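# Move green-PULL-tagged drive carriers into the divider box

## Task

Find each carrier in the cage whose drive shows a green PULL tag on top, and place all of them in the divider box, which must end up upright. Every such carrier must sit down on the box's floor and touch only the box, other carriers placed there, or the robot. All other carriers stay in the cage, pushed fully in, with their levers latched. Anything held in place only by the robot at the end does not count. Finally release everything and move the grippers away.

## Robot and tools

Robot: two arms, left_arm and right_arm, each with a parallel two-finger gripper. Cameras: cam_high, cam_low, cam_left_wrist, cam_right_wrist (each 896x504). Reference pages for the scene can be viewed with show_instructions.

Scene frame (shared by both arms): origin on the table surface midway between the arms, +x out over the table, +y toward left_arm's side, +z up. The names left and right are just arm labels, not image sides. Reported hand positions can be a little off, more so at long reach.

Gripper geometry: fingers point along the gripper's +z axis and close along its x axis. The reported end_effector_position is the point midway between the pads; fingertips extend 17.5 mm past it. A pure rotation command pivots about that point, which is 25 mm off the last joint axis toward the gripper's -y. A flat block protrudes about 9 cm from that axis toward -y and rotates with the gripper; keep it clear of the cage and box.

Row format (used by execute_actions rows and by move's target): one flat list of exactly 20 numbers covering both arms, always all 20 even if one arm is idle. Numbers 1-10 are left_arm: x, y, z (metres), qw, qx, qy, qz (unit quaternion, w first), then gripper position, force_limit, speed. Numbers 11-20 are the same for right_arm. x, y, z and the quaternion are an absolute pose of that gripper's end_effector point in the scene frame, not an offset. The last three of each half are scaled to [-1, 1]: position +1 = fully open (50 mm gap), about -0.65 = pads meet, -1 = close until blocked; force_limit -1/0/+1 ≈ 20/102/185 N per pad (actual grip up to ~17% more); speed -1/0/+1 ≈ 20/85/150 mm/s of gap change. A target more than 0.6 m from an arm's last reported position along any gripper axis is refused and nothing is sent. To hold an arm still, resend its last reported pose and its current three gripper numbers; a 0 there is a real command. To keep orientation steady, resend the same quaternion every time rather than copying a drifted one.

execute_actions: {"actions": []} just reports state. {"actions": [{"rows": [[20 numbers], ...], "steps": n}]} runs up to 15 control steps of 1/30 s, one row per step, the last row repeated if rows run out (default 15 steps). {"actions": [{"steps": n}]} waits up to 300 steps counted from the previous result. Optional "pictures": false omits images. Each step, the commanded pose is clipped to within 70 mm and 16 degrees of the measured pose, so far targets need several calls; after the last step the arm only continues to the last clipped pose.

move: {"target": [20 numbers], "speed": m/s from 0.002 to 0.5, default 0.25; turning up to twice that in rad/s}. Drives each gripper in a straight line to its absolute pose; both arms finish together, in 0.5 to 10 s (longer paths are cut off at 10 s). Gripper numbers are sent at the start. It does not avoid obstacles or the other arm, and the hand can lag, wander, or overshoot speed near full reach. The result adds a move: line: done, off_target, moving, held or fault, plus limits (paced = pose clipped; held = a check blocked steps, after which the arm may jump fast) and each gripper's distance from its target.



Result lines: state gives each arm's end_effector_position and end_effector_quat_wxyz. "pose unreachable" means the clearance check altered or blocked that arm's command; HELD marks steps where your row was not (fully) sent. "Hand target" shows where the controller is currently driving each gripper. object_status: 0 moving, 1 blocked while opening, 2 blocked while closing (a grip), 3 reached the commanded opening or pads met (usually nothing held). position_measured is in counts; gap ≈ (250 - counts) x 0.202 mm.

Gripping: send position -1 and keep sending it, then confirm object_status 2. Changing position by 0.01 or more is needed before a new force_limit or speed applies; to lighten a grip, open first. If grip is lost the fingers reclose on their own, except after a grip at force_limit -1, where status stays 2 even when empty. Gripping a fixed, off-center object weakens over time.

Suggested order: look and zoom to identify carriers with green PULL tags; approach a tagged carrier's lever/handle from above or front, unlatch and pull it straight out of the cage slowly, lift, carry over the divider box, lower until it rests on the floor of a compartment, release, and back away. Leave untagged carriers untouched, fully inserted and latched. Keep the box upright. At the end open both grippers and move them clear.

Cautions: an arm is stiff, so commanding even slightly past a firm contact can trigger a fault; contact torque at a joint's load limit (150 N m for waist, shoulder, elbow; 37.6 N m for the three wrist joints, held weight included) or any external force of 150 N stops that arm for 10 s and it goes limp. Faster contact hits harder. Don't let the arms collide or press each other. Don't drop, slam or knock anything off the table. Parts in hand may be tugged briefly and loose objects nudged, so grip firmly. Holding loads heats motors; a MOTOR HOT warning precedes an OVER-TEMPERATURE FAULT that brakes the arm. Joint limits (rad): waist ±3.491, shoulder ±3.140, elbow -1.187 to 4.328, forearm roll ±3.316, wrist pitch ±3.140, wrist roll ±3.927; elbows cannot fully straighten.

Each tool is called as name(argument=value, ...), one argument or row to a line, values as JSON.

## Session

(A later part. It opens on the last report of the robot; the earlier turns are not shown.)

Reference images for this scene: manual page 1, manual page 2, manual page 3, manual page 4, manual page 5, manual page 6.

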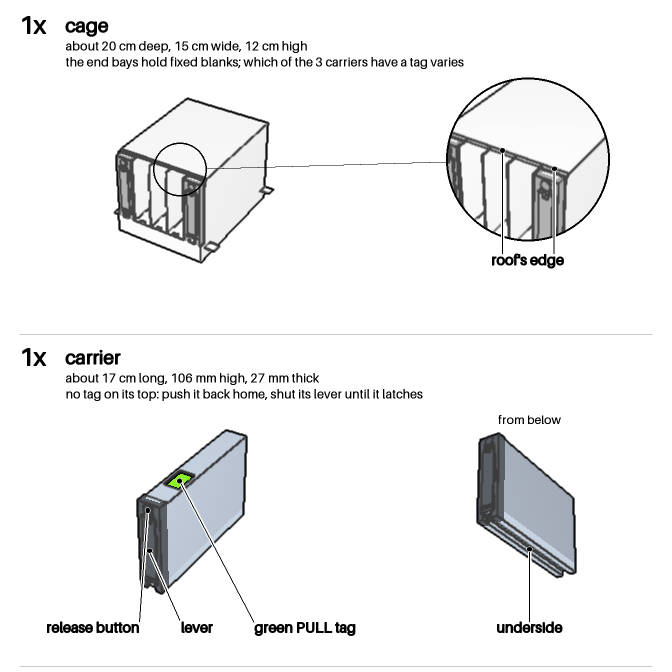

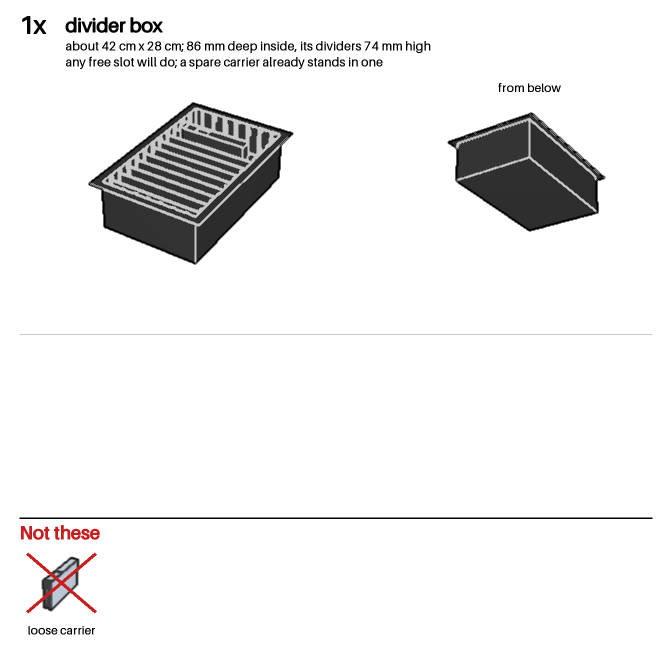

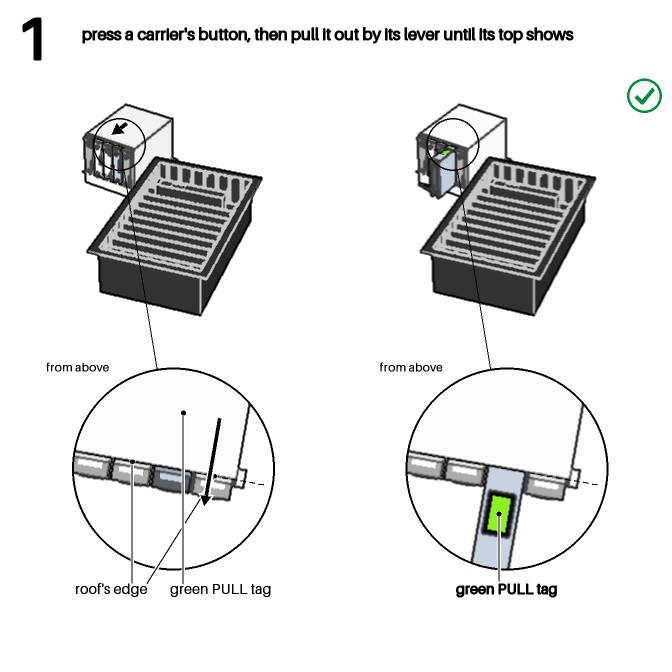

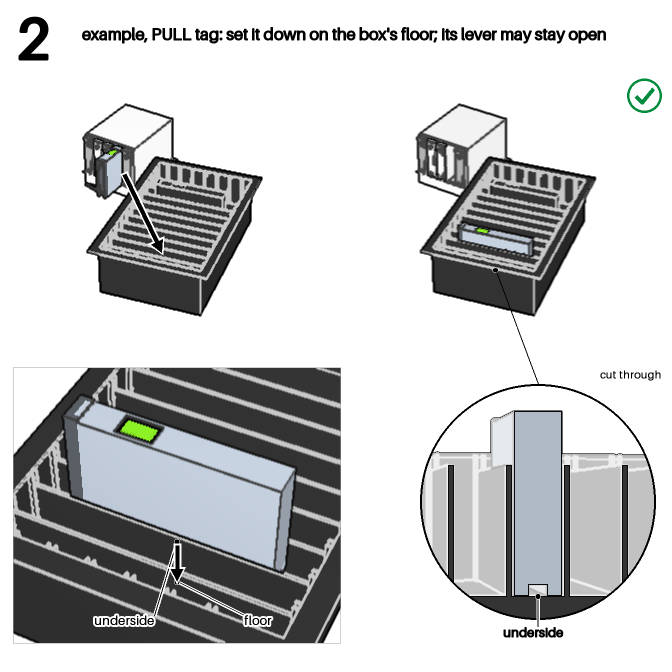

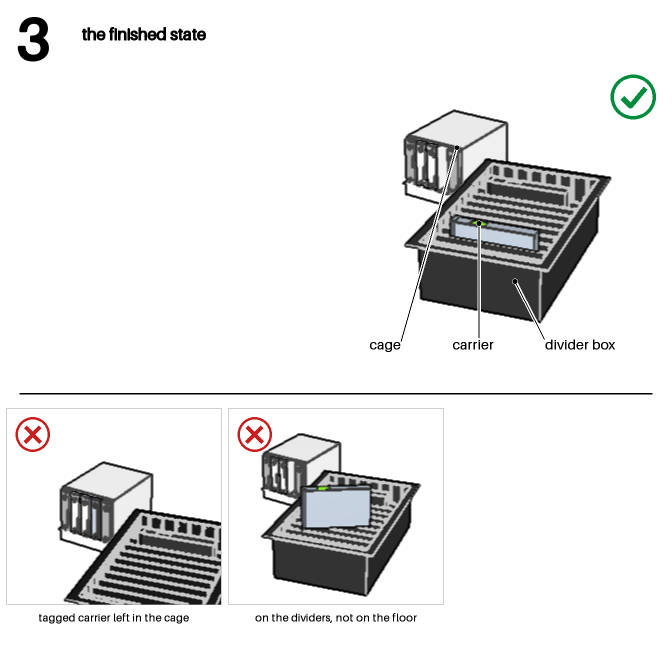

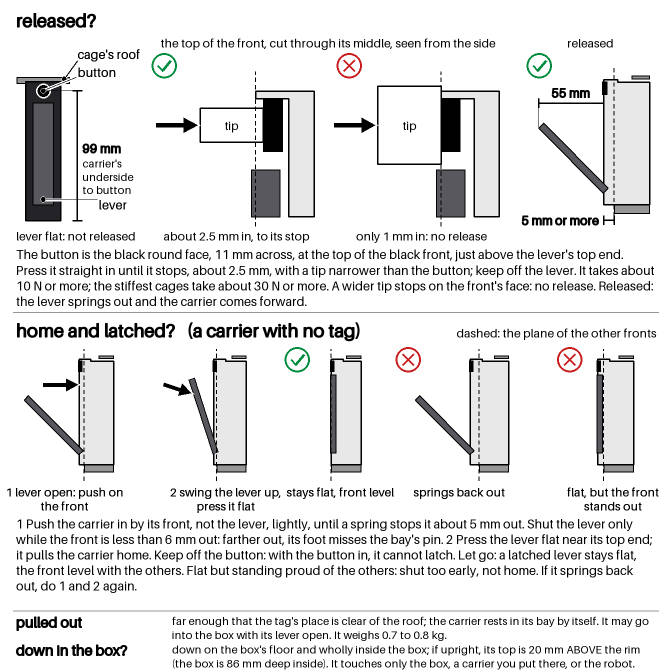

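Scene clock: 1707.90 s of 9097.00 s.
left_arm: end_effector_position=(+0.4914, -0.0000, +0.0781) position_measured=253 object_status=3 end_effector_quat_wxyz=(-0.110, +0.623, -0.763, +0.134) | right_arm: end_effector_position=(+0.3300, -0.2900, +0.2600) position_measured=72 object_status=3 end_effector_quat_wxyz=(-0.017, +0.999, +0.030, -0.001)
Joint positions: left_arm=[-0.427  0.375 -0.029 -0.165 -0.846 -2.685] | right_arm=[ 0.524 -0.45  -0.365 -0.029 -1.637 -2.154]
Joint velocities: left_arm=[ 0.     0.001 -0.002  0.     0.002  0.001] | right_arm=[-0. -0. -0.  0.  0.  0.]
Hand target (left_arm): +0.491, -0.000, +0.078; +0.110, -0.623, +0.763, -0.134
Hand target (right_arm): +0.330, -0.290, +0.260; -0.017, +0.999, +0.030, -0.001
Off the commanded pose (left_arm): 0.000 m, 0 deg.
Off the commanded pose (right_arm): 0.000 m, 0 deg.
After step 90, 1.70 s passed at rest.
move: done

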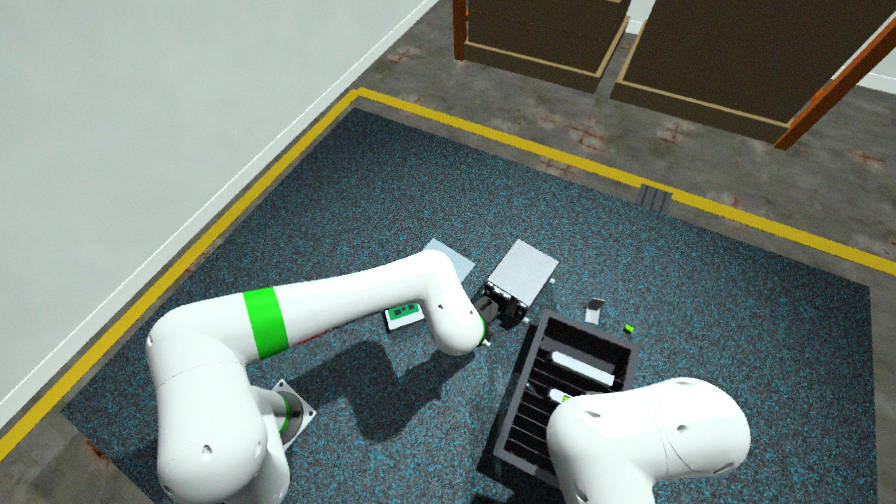

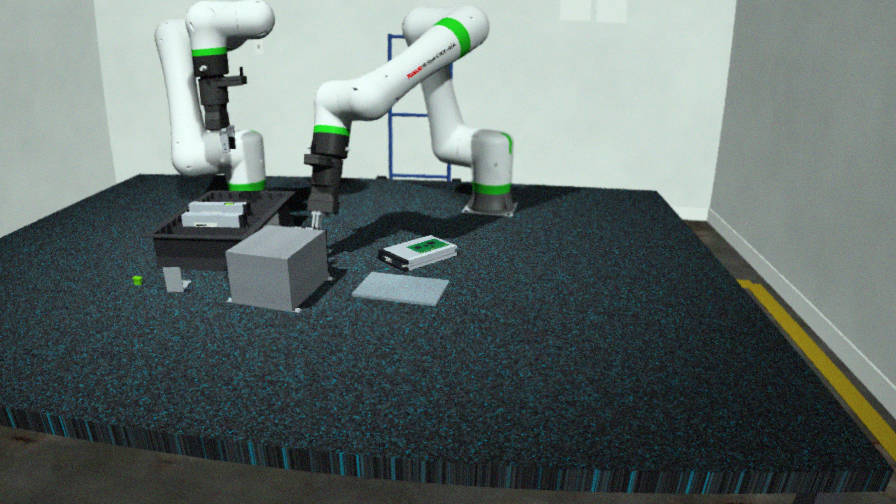

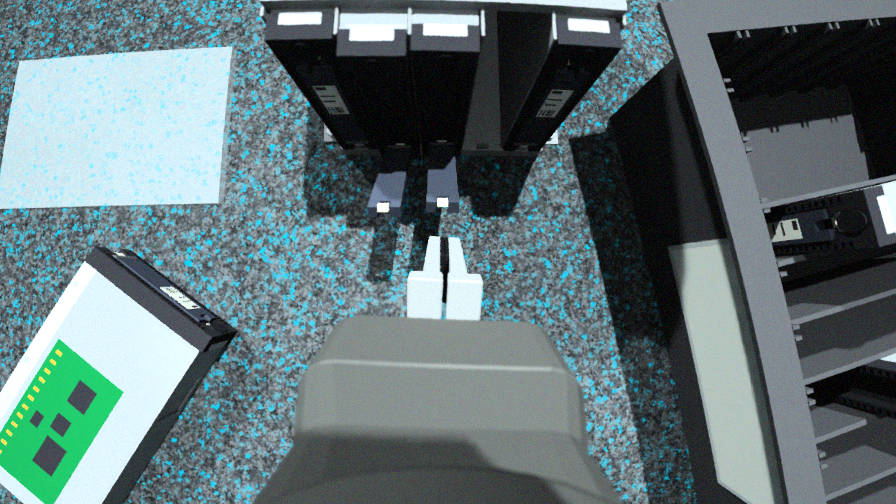

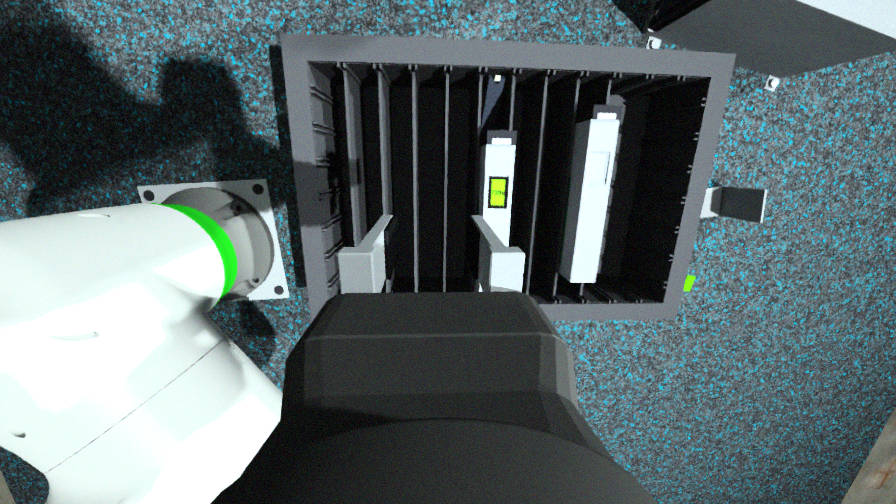

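move(
  target=[0.5491,-0.0088,0.106,-0.1099,0.6231,-0.7627,0.1345,-1,0,0.5, 0.33,-0.29,0.26,-0.0174,0.9994,0.0297,-0.0005,0.54,0,0.5],
  speed=0.018,
)

zoom_image(
  camera="cam_left_wrist",
  region=[300,100,600,320],
)

Scene clock: 1714.37 s of 9097.00 s.
left_arm: end_effector_position=(+0.5490, -0.0089, +0.1060) position_measured=253 object_status=3 end_effector_quat_wxyz=(-0.110, +0.623, -0.763, +0.135) | right_arm: end_effector_position=(+0.3300, -0.2900, +0.2600) position_measured=72 object_status=3 end_effector_quat_wxyz=(-0.017, +0.999, +0.030, -0.000)
Joint positions: left_arm=[-0.386  0.458  0.15  -0.137 -0.935 -2.752] | right_arm=[ 0.524 -0.45  -0.365 -0.029 -1.637 -2.154]
Joint velocities: left_arm=[ 0.001  0.002  0.005 -0.    -0.002 -0.001] | right_arm=[-0.001 -0.     0.    -0.     0.     0.   ]
Hand target (left_arm): +0.549, -0.009, +0.106; +0.110, -0.623, +0.763, -0.135
Hand target (right_arm): +0.330, -0.290, +0.260; -0.017, +0.999, +0.030, -0.001
Off the commanded pose (left_arm): 0.000 m, 0 deg.
Off the commanded pose (right_arm): 0.000 m, 0 deg.
move: done

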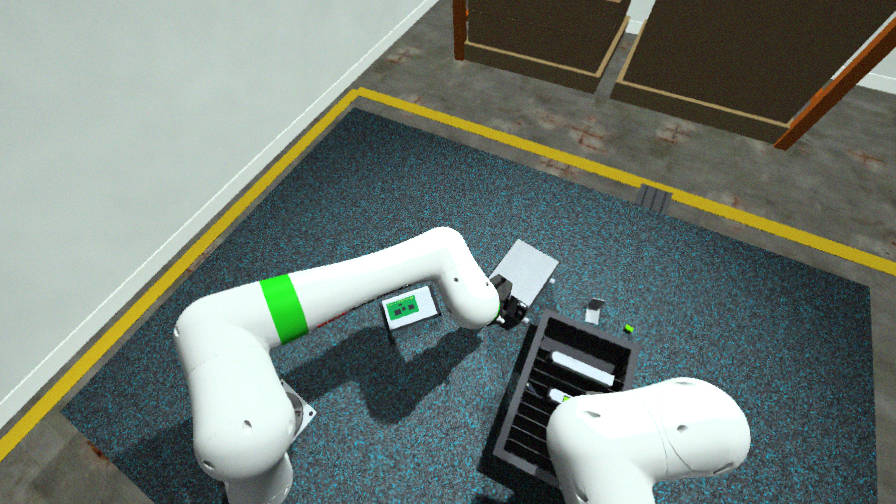

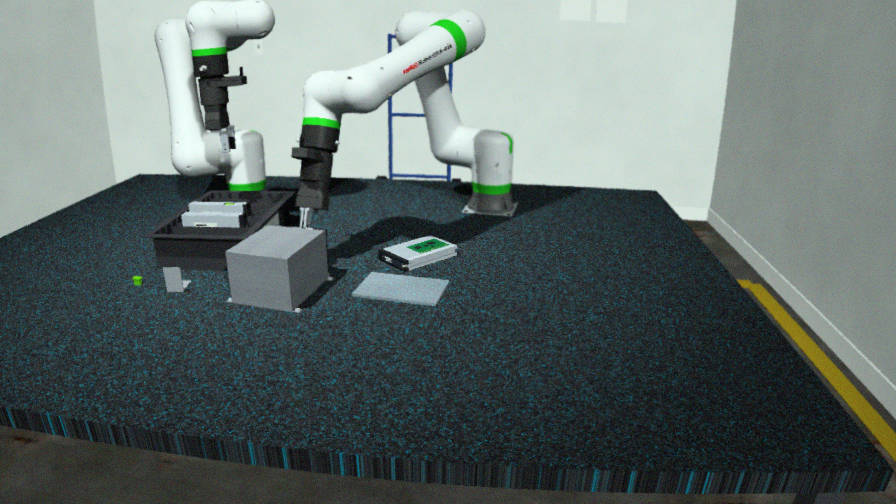

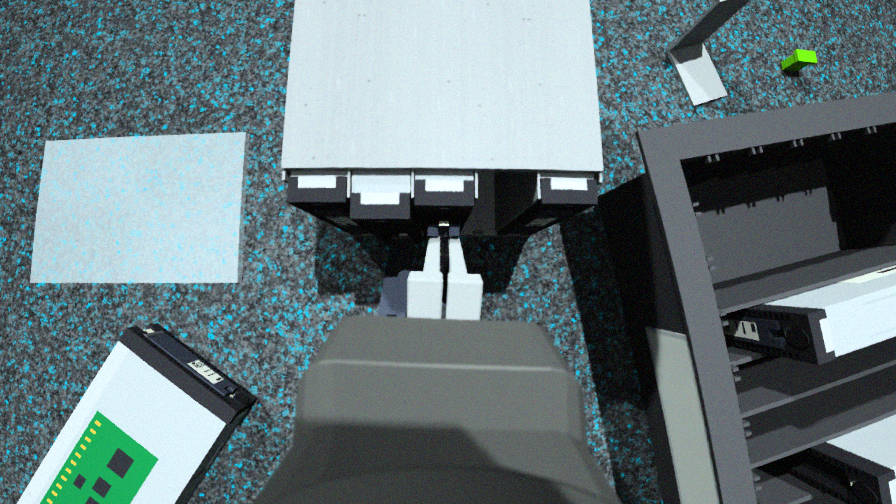

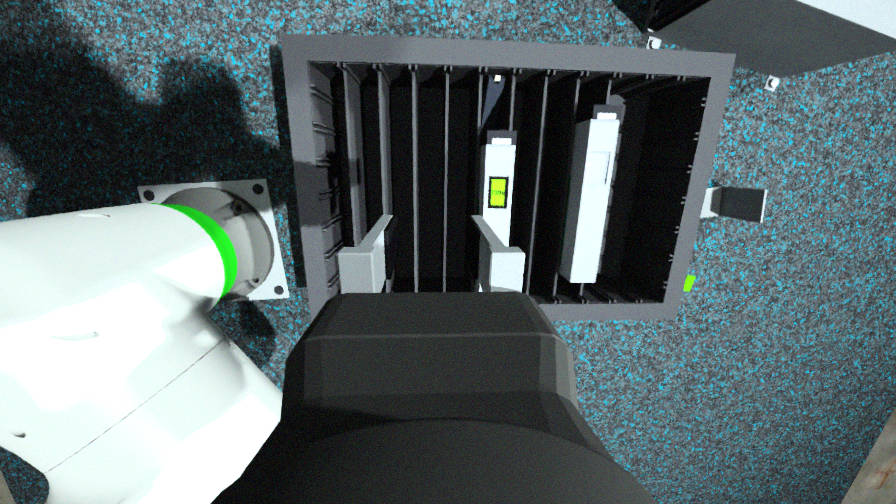

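Region (300, 100, 600, 320) of cam_left_wrist's 896x504 image, scaled by 1.680, with more detail than that image has; it fills the top 370 rows of this view, and the rest is white.

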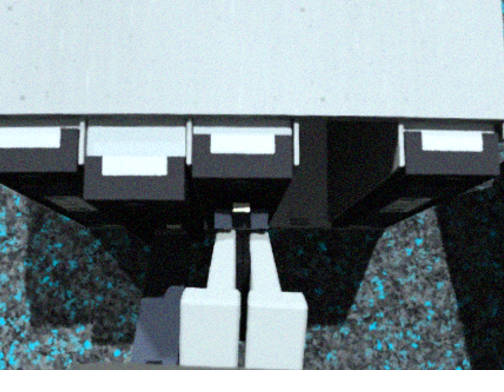

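move(
  target=[0.5526,-0.0094,0.107,-0.1099,0.6231,-0.7627,0.1345,-1,0,0.5, 0.33,-0.29,0.26,-0.0174,0.9994,0.0297,-0.0005,0.54,0,0.5],
  speed=0.005,
)

zoom_image(
  camera="cam_left_wrist",
  region=[340,140,560,300],
)

Scene clock: 1718.73 s of 9097.00 s.
left_arm: end_effector_position=(+0.5526, -0.0094, +0.1070) position_measured=253 object_status=3 end_effector_quat_wxyz=(-0.110, +0.623, -0.763, +0.134) | right_arm: end_effector_position=(+0.3300, -0.2900, +0.2600) position_measured=72 object_status=3 end_effector_quat_wxyz=(-0.017, +0.999, +0.030, -0.000)
Joint positions: left_arm=[-0.384  0.464  0.162 -0.135 -0.94  -2.756] | right_arm=[ 0.524 -0.45  -0.365 -0.029 -1.637 -2.154]
Joint velocities: left_arm=[-0.     0.001  0.001  0.001 -0.001 -0.001] | right_arm=[ 0.001  0.     0.    -0.    -0.     0.   ]
Hand target (left_arm): +0.553, -0.009, +0.107; +0.110, -0.623, +0.763, -0.134
Hand target (right_arm): +0.330, -0.290, +0.260; -0.017, +0.999, +0.030, -0.001
Off the commanded pose (left_arm): 0.000 m, 0 deg.
Off the commanded pose (right_arm): 0.000 m, 0 deg.
After step 90, 0.40 s passed at rest.
move: done

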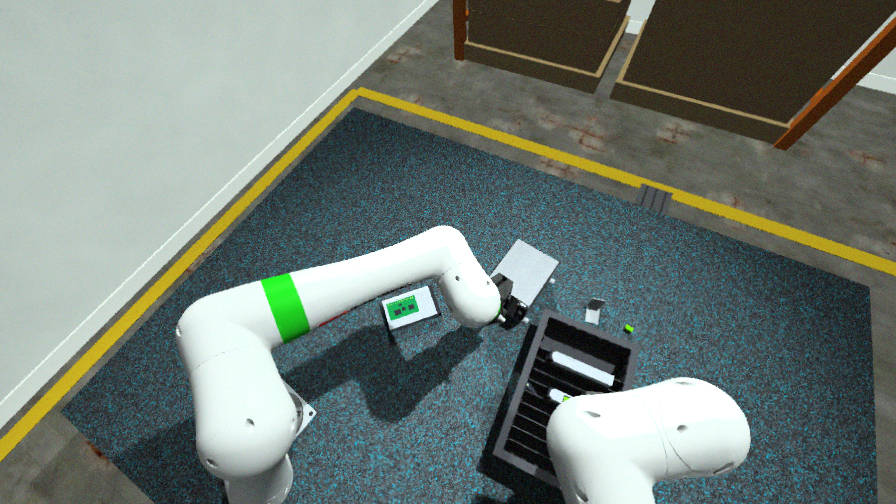

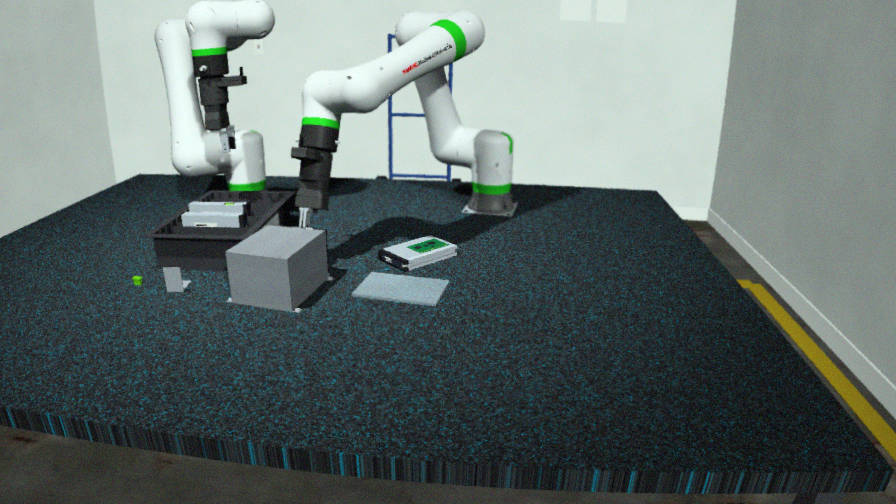

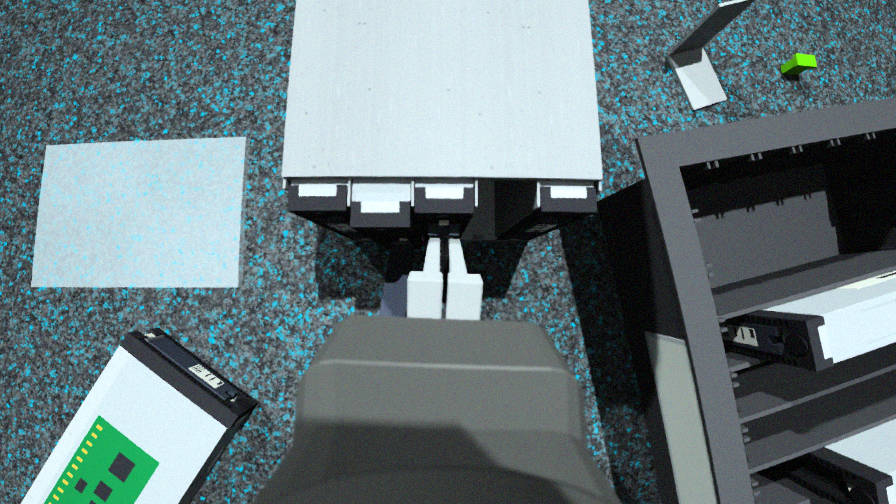

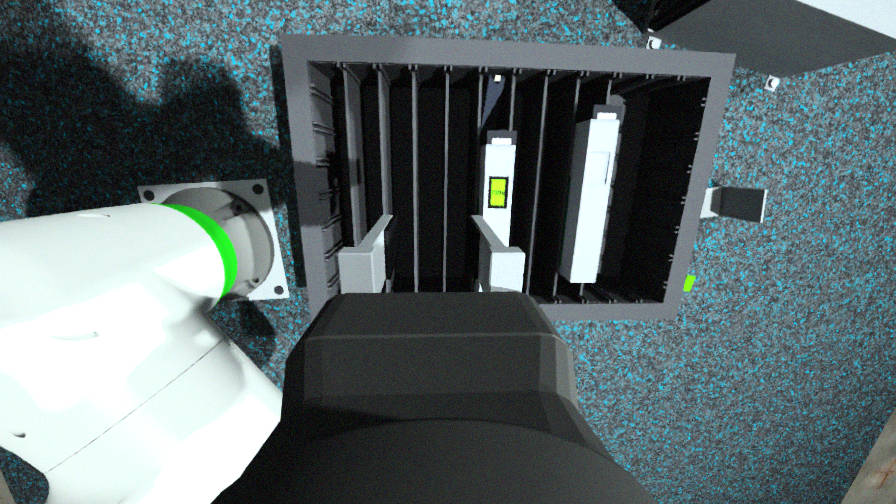

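Region (340, 140, 560, 300) of cam_left_wrist's 896x504 image, scaled by 2.291, with more detail than that image has; it fills the top 367 rows of this view, and the rest is white.

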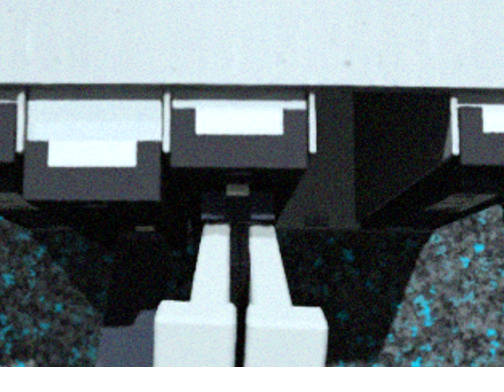

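move(
  target=[0.5546,-0.0097,0.1073,-0.1099,0.6231,-0.7627,0.1345,-1,0,0.5, 0.33,-0.29,0.26,-0.0174,0.9994,0.0297,-0.0005,0.54,0,0.5],
  speed=0.003,
)

zoom_image(
  camera="cam_left_wrist",
  region=[340,140,560,300],
)

Scene clock: 1723.80 s of 9097.00 s.
left_arm: end_effector_position=(+0.5546, -0.0097, +0.1073) position_measured=253 object_status=3 end_effector_quat_wxyz=(-0.110, +0.623, -0.763, +0.134) | right_arm: end_effector_position=(+0.3300, -0.2900, +0.2600) position_measured=72 object_status=3 end_effector_quat_wxyz=(-0.017, +0.999, +0.030, -0.000)
Joint positions: left_arm=[-0.383  0.468  0.168 -0.135 -0.942 -2.758] | right_arm=[ 0.524 -0.45  -0.365 -0.029 -1.637 -2.154]
Joint velocities: left_arm=[ 0.001  0.     0.     0.001  0.001 -0.001] | right_arm=[-0.001  0.     0.     0.     0.     0.001]
Hand target (left_arm): +0.555, -0.010, +0.107; +0.110, -0.623, +0.763, -0.134
Hand target (right_arm): +0.330, -0.290, +0.260; -0.017, +0.999, +0.030, -0.001
Off the commanded pose (left_arm): 0.000 m, 0 deg.
Off the commanded pose (right_arm): 0.000 m, 0 deg.
After step 90, 1.17 s passed at rest.
move: done

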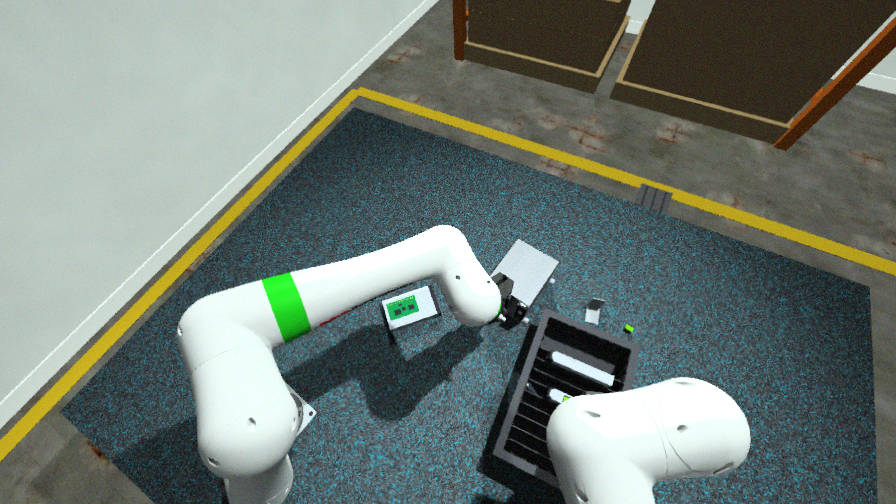

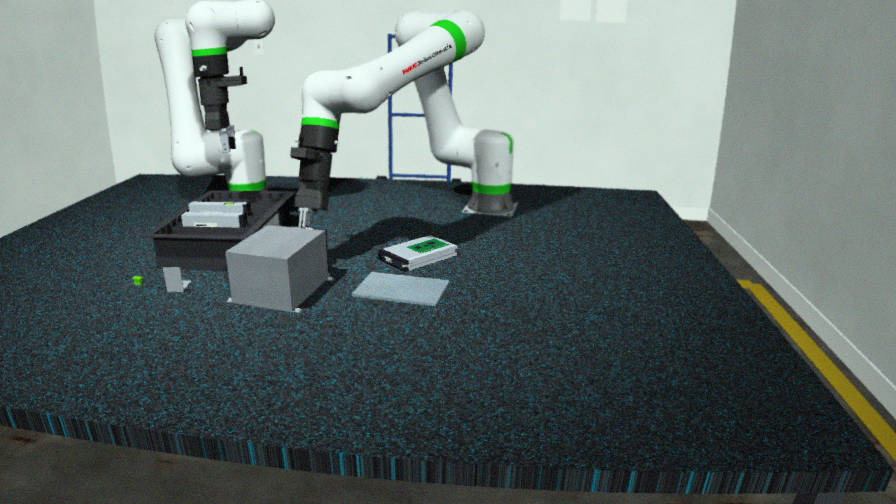

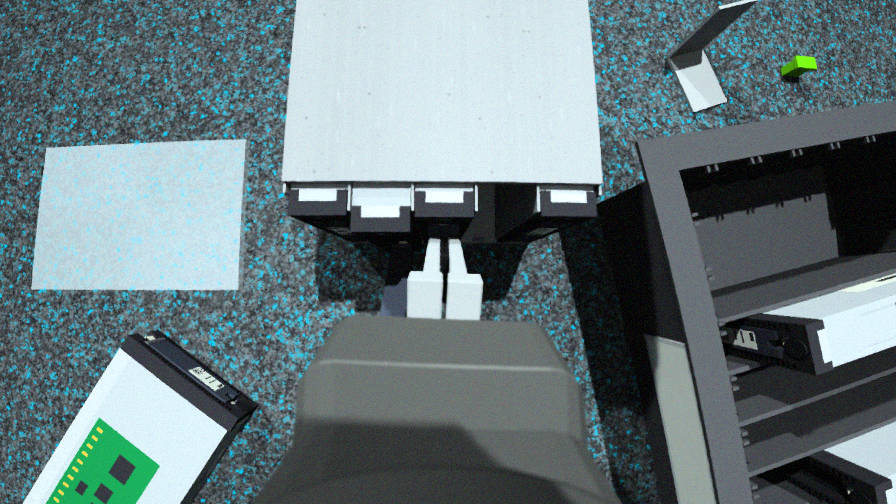

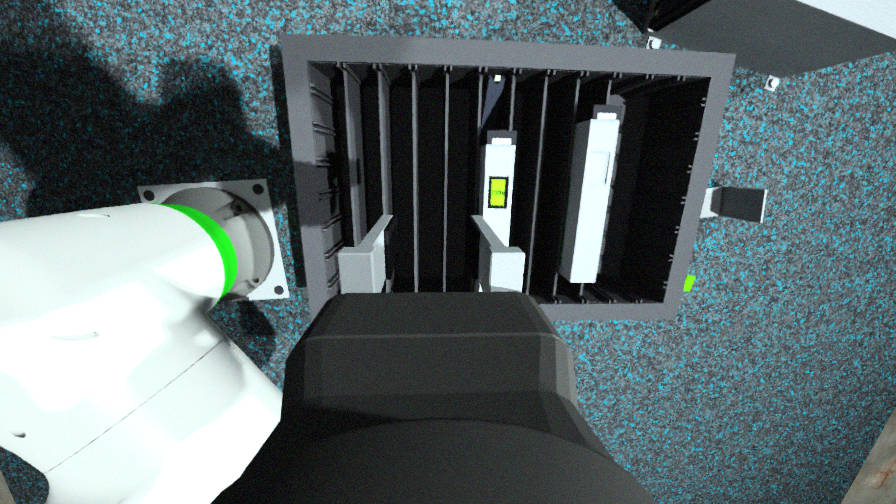

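Region (340, 140, 560, 300) of cam_left_wrist's 896x504 image, scaled by 2.291, with more detail than that image has; it fills the top 367 rows of this view, and the rest is white.

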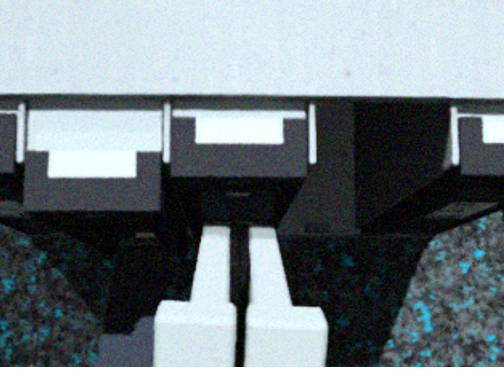

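move(
  target=[0.5561,-0.00995,0.1075,-0.1099,0.6231,-0.7627,0.1345,-1,0,0.5, 0.33,-0.29,0.26,-0.0174,0.9994,0.0297,-0.0005,0.54,0,0.5],
  speed=0.003,
)

zoom_image(
  camera="cam_left_wrist",
  region=[340,140,560,300],
)

Scene clock: 1729.37 s of 9097.00 s.
left_arm: end_effector_position=(+0.5561, -0.0099, +0.1075) position_measured=253 object_status=3 end_effector_quat_wxyz=(-0.110, +0.623, -0.763, +0.134) | right_arm: end_effector_position=(+0.3300, -0.2900, +0.2600) position_measured=72 object_status=3 end_effector_quat_wxyz=(-0.017, +0.999, +0.030, -0.001)
Joint positions: left_arm=[-0.382  0.471  0.172 -0.134 -0.944 -2.759] | right_arm=[ 0.524 -0.45  -0.365 -0.029 -1.637 -2.154]
Joint velocities: left_arm=[-0.001  0.     0.    -0.002  0.001 -0.   ] | right_arm=[-0.001  0.     0.     0.     0.     0.   ]
Hand target (left_arm): +0.556, -0.010, +0.108; +0.110, -0.623, +0.763, -0.134
Hand target (right_arm): +0.330, -0.290, +0.260; -0.017, +0.999, +0.030, -0.001
Off the commanded pose (left_arm): 0.000 m, 0 deg.
Off the commanded pose (right_arm): 0.000 m, 0 deg.
After step 90, 1.83 s passed at rest.
move: done

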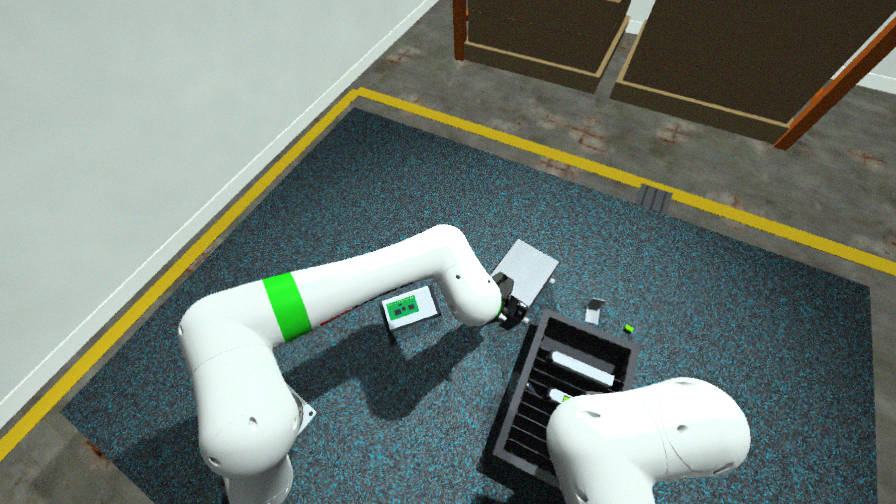

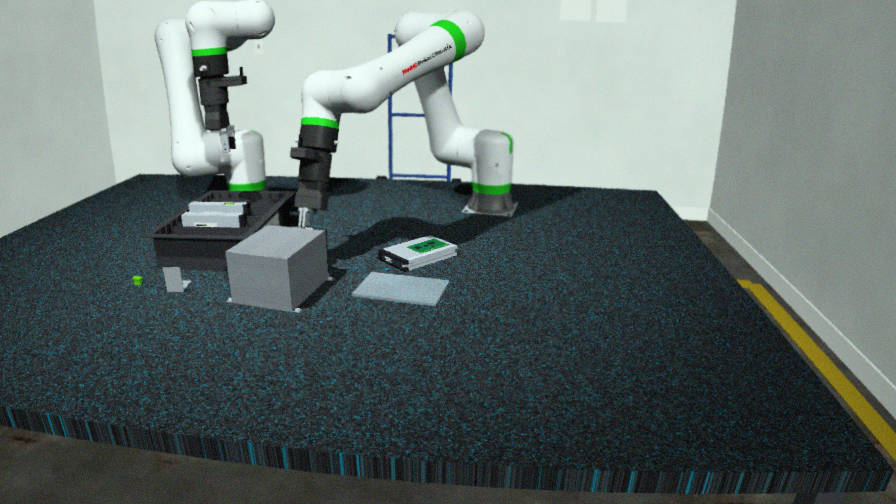

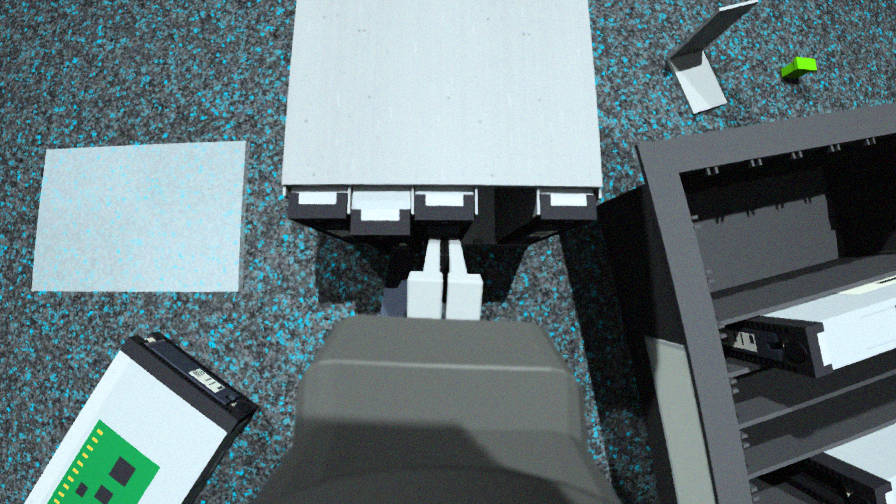

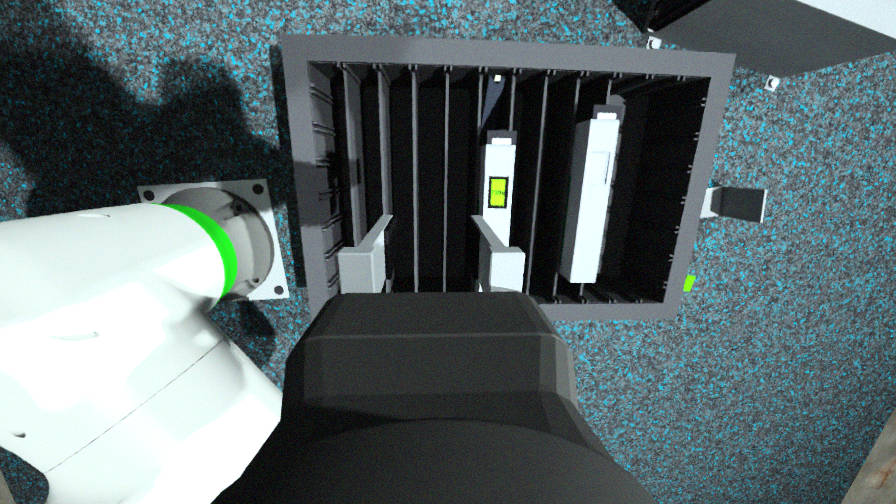

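Region (340, 140, 560, 300) of cam_left_wrist's 896x504 image, scaled by 2.291, with more detail than that image has; it fills the top 367 rows of this view, and the rest is white.

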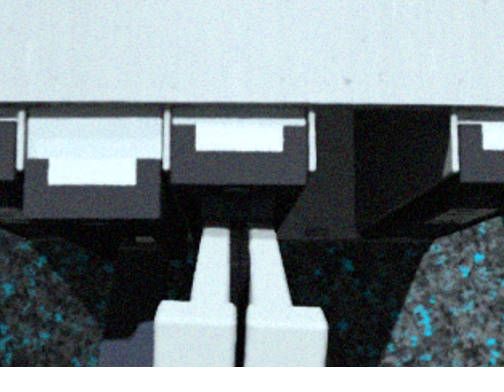

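move(
  target=[0.5574,-0.0101,0.1075,-0.1099,0.6231,-0.7627,0.1345,-1,0,0.5, 0.33,-0.29,0.26,-0.0174,0.9994,0.0297,-0.0005,0.54,0,0.5],
  speed=0.002,
)

zoom_image(
  camera="cam_left_wrist",
  region=[340,140,560,300],
)

Scene clock: 1733.80 s of 9097.00 s.
left_arm: end_effector_position=(+0.5574, -0.0101, +0.1075) position_measured=253 object_status=3 end_effector_quat_wxyz=(-0.110, +0.623, -0.763, +0.135) | right_arm: end_effector_position=(+0.3300, -0.2900, +0.2600) position_measured=72 object_status=3 end_effector_quat_wxyz=(-0.017, +0.999, +0.030, -0.000)
Joint positions: left_arm=[-0.381  0.474  0.176 -0.134 -0.945 -2.76 ] | right_arm=[ 0.524 -0.45  -0.365 -0.029 -1.637 -2.154]
Joint velocities: left_arm=[-0.     0.     0.    -0.    -0.001  0.001] | right_arm=[-0.001 -0.     0.     0.     0.    -0.   ]
Hand target (left_arm): +0.557, -0.010, +0.108; +0.110, -0.623, +0.763, -0.134
Hand target (right_arm): +0.330, -0.290, +0.260; -0.017, +0.999, +0.030, -0.001
Off the commanded pose (left_arm): 0.000 m, 0 deg.
Off the commanded pose (right_arm): 0.000 m, 0 deg.
After step 90, 0.57 s passed at rest.
move: done

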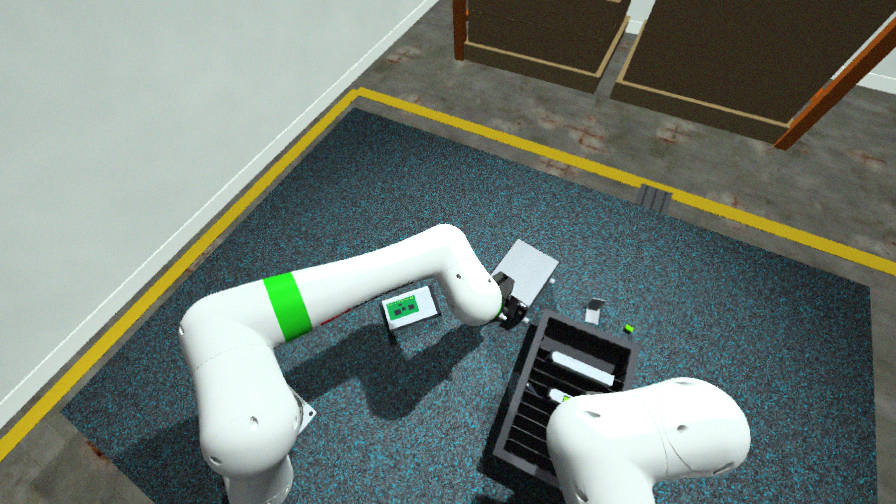

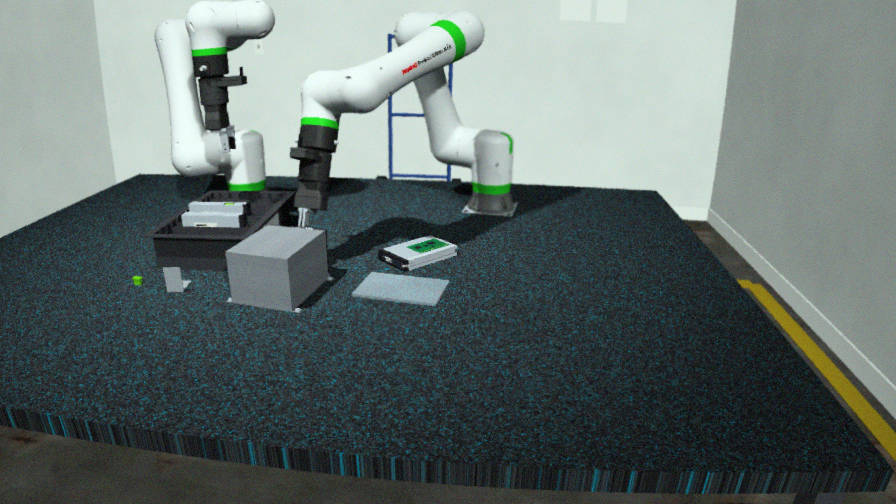

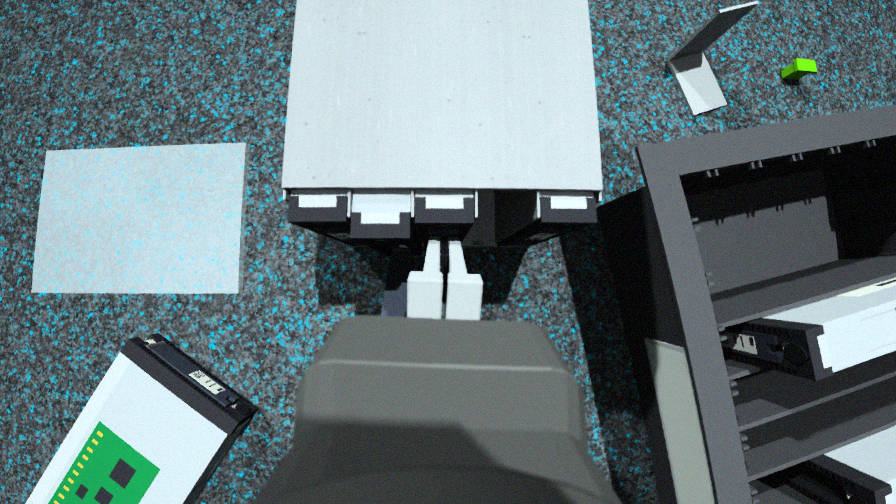

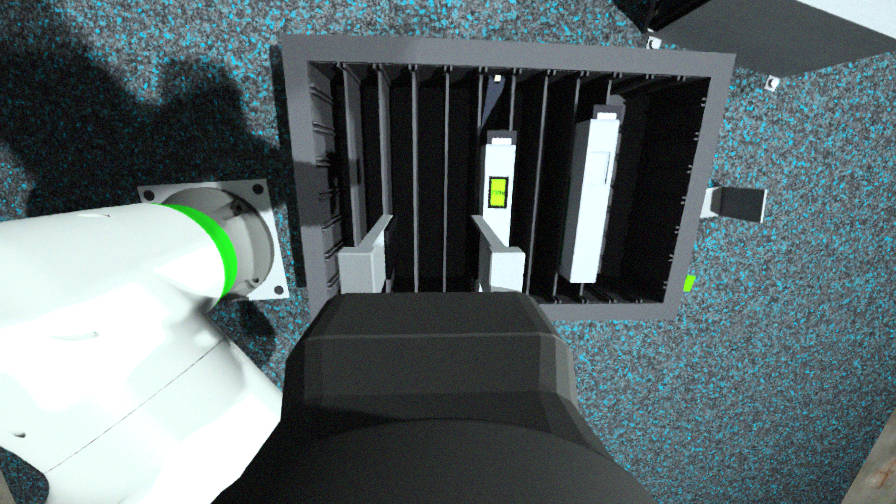

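Region (340, 140, 560, 300) of cam_left_wrist's 896x504 image, scaled by 2.291, with more detail than that image has; it fills the top 367 rows of this view, and the rest is white.

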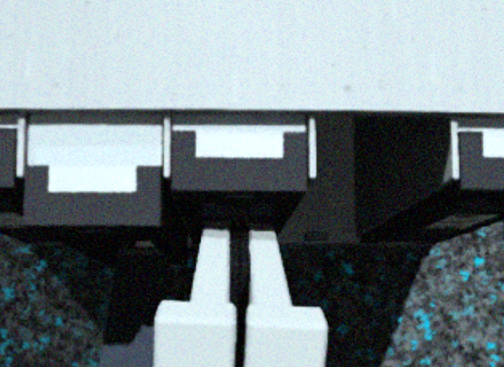

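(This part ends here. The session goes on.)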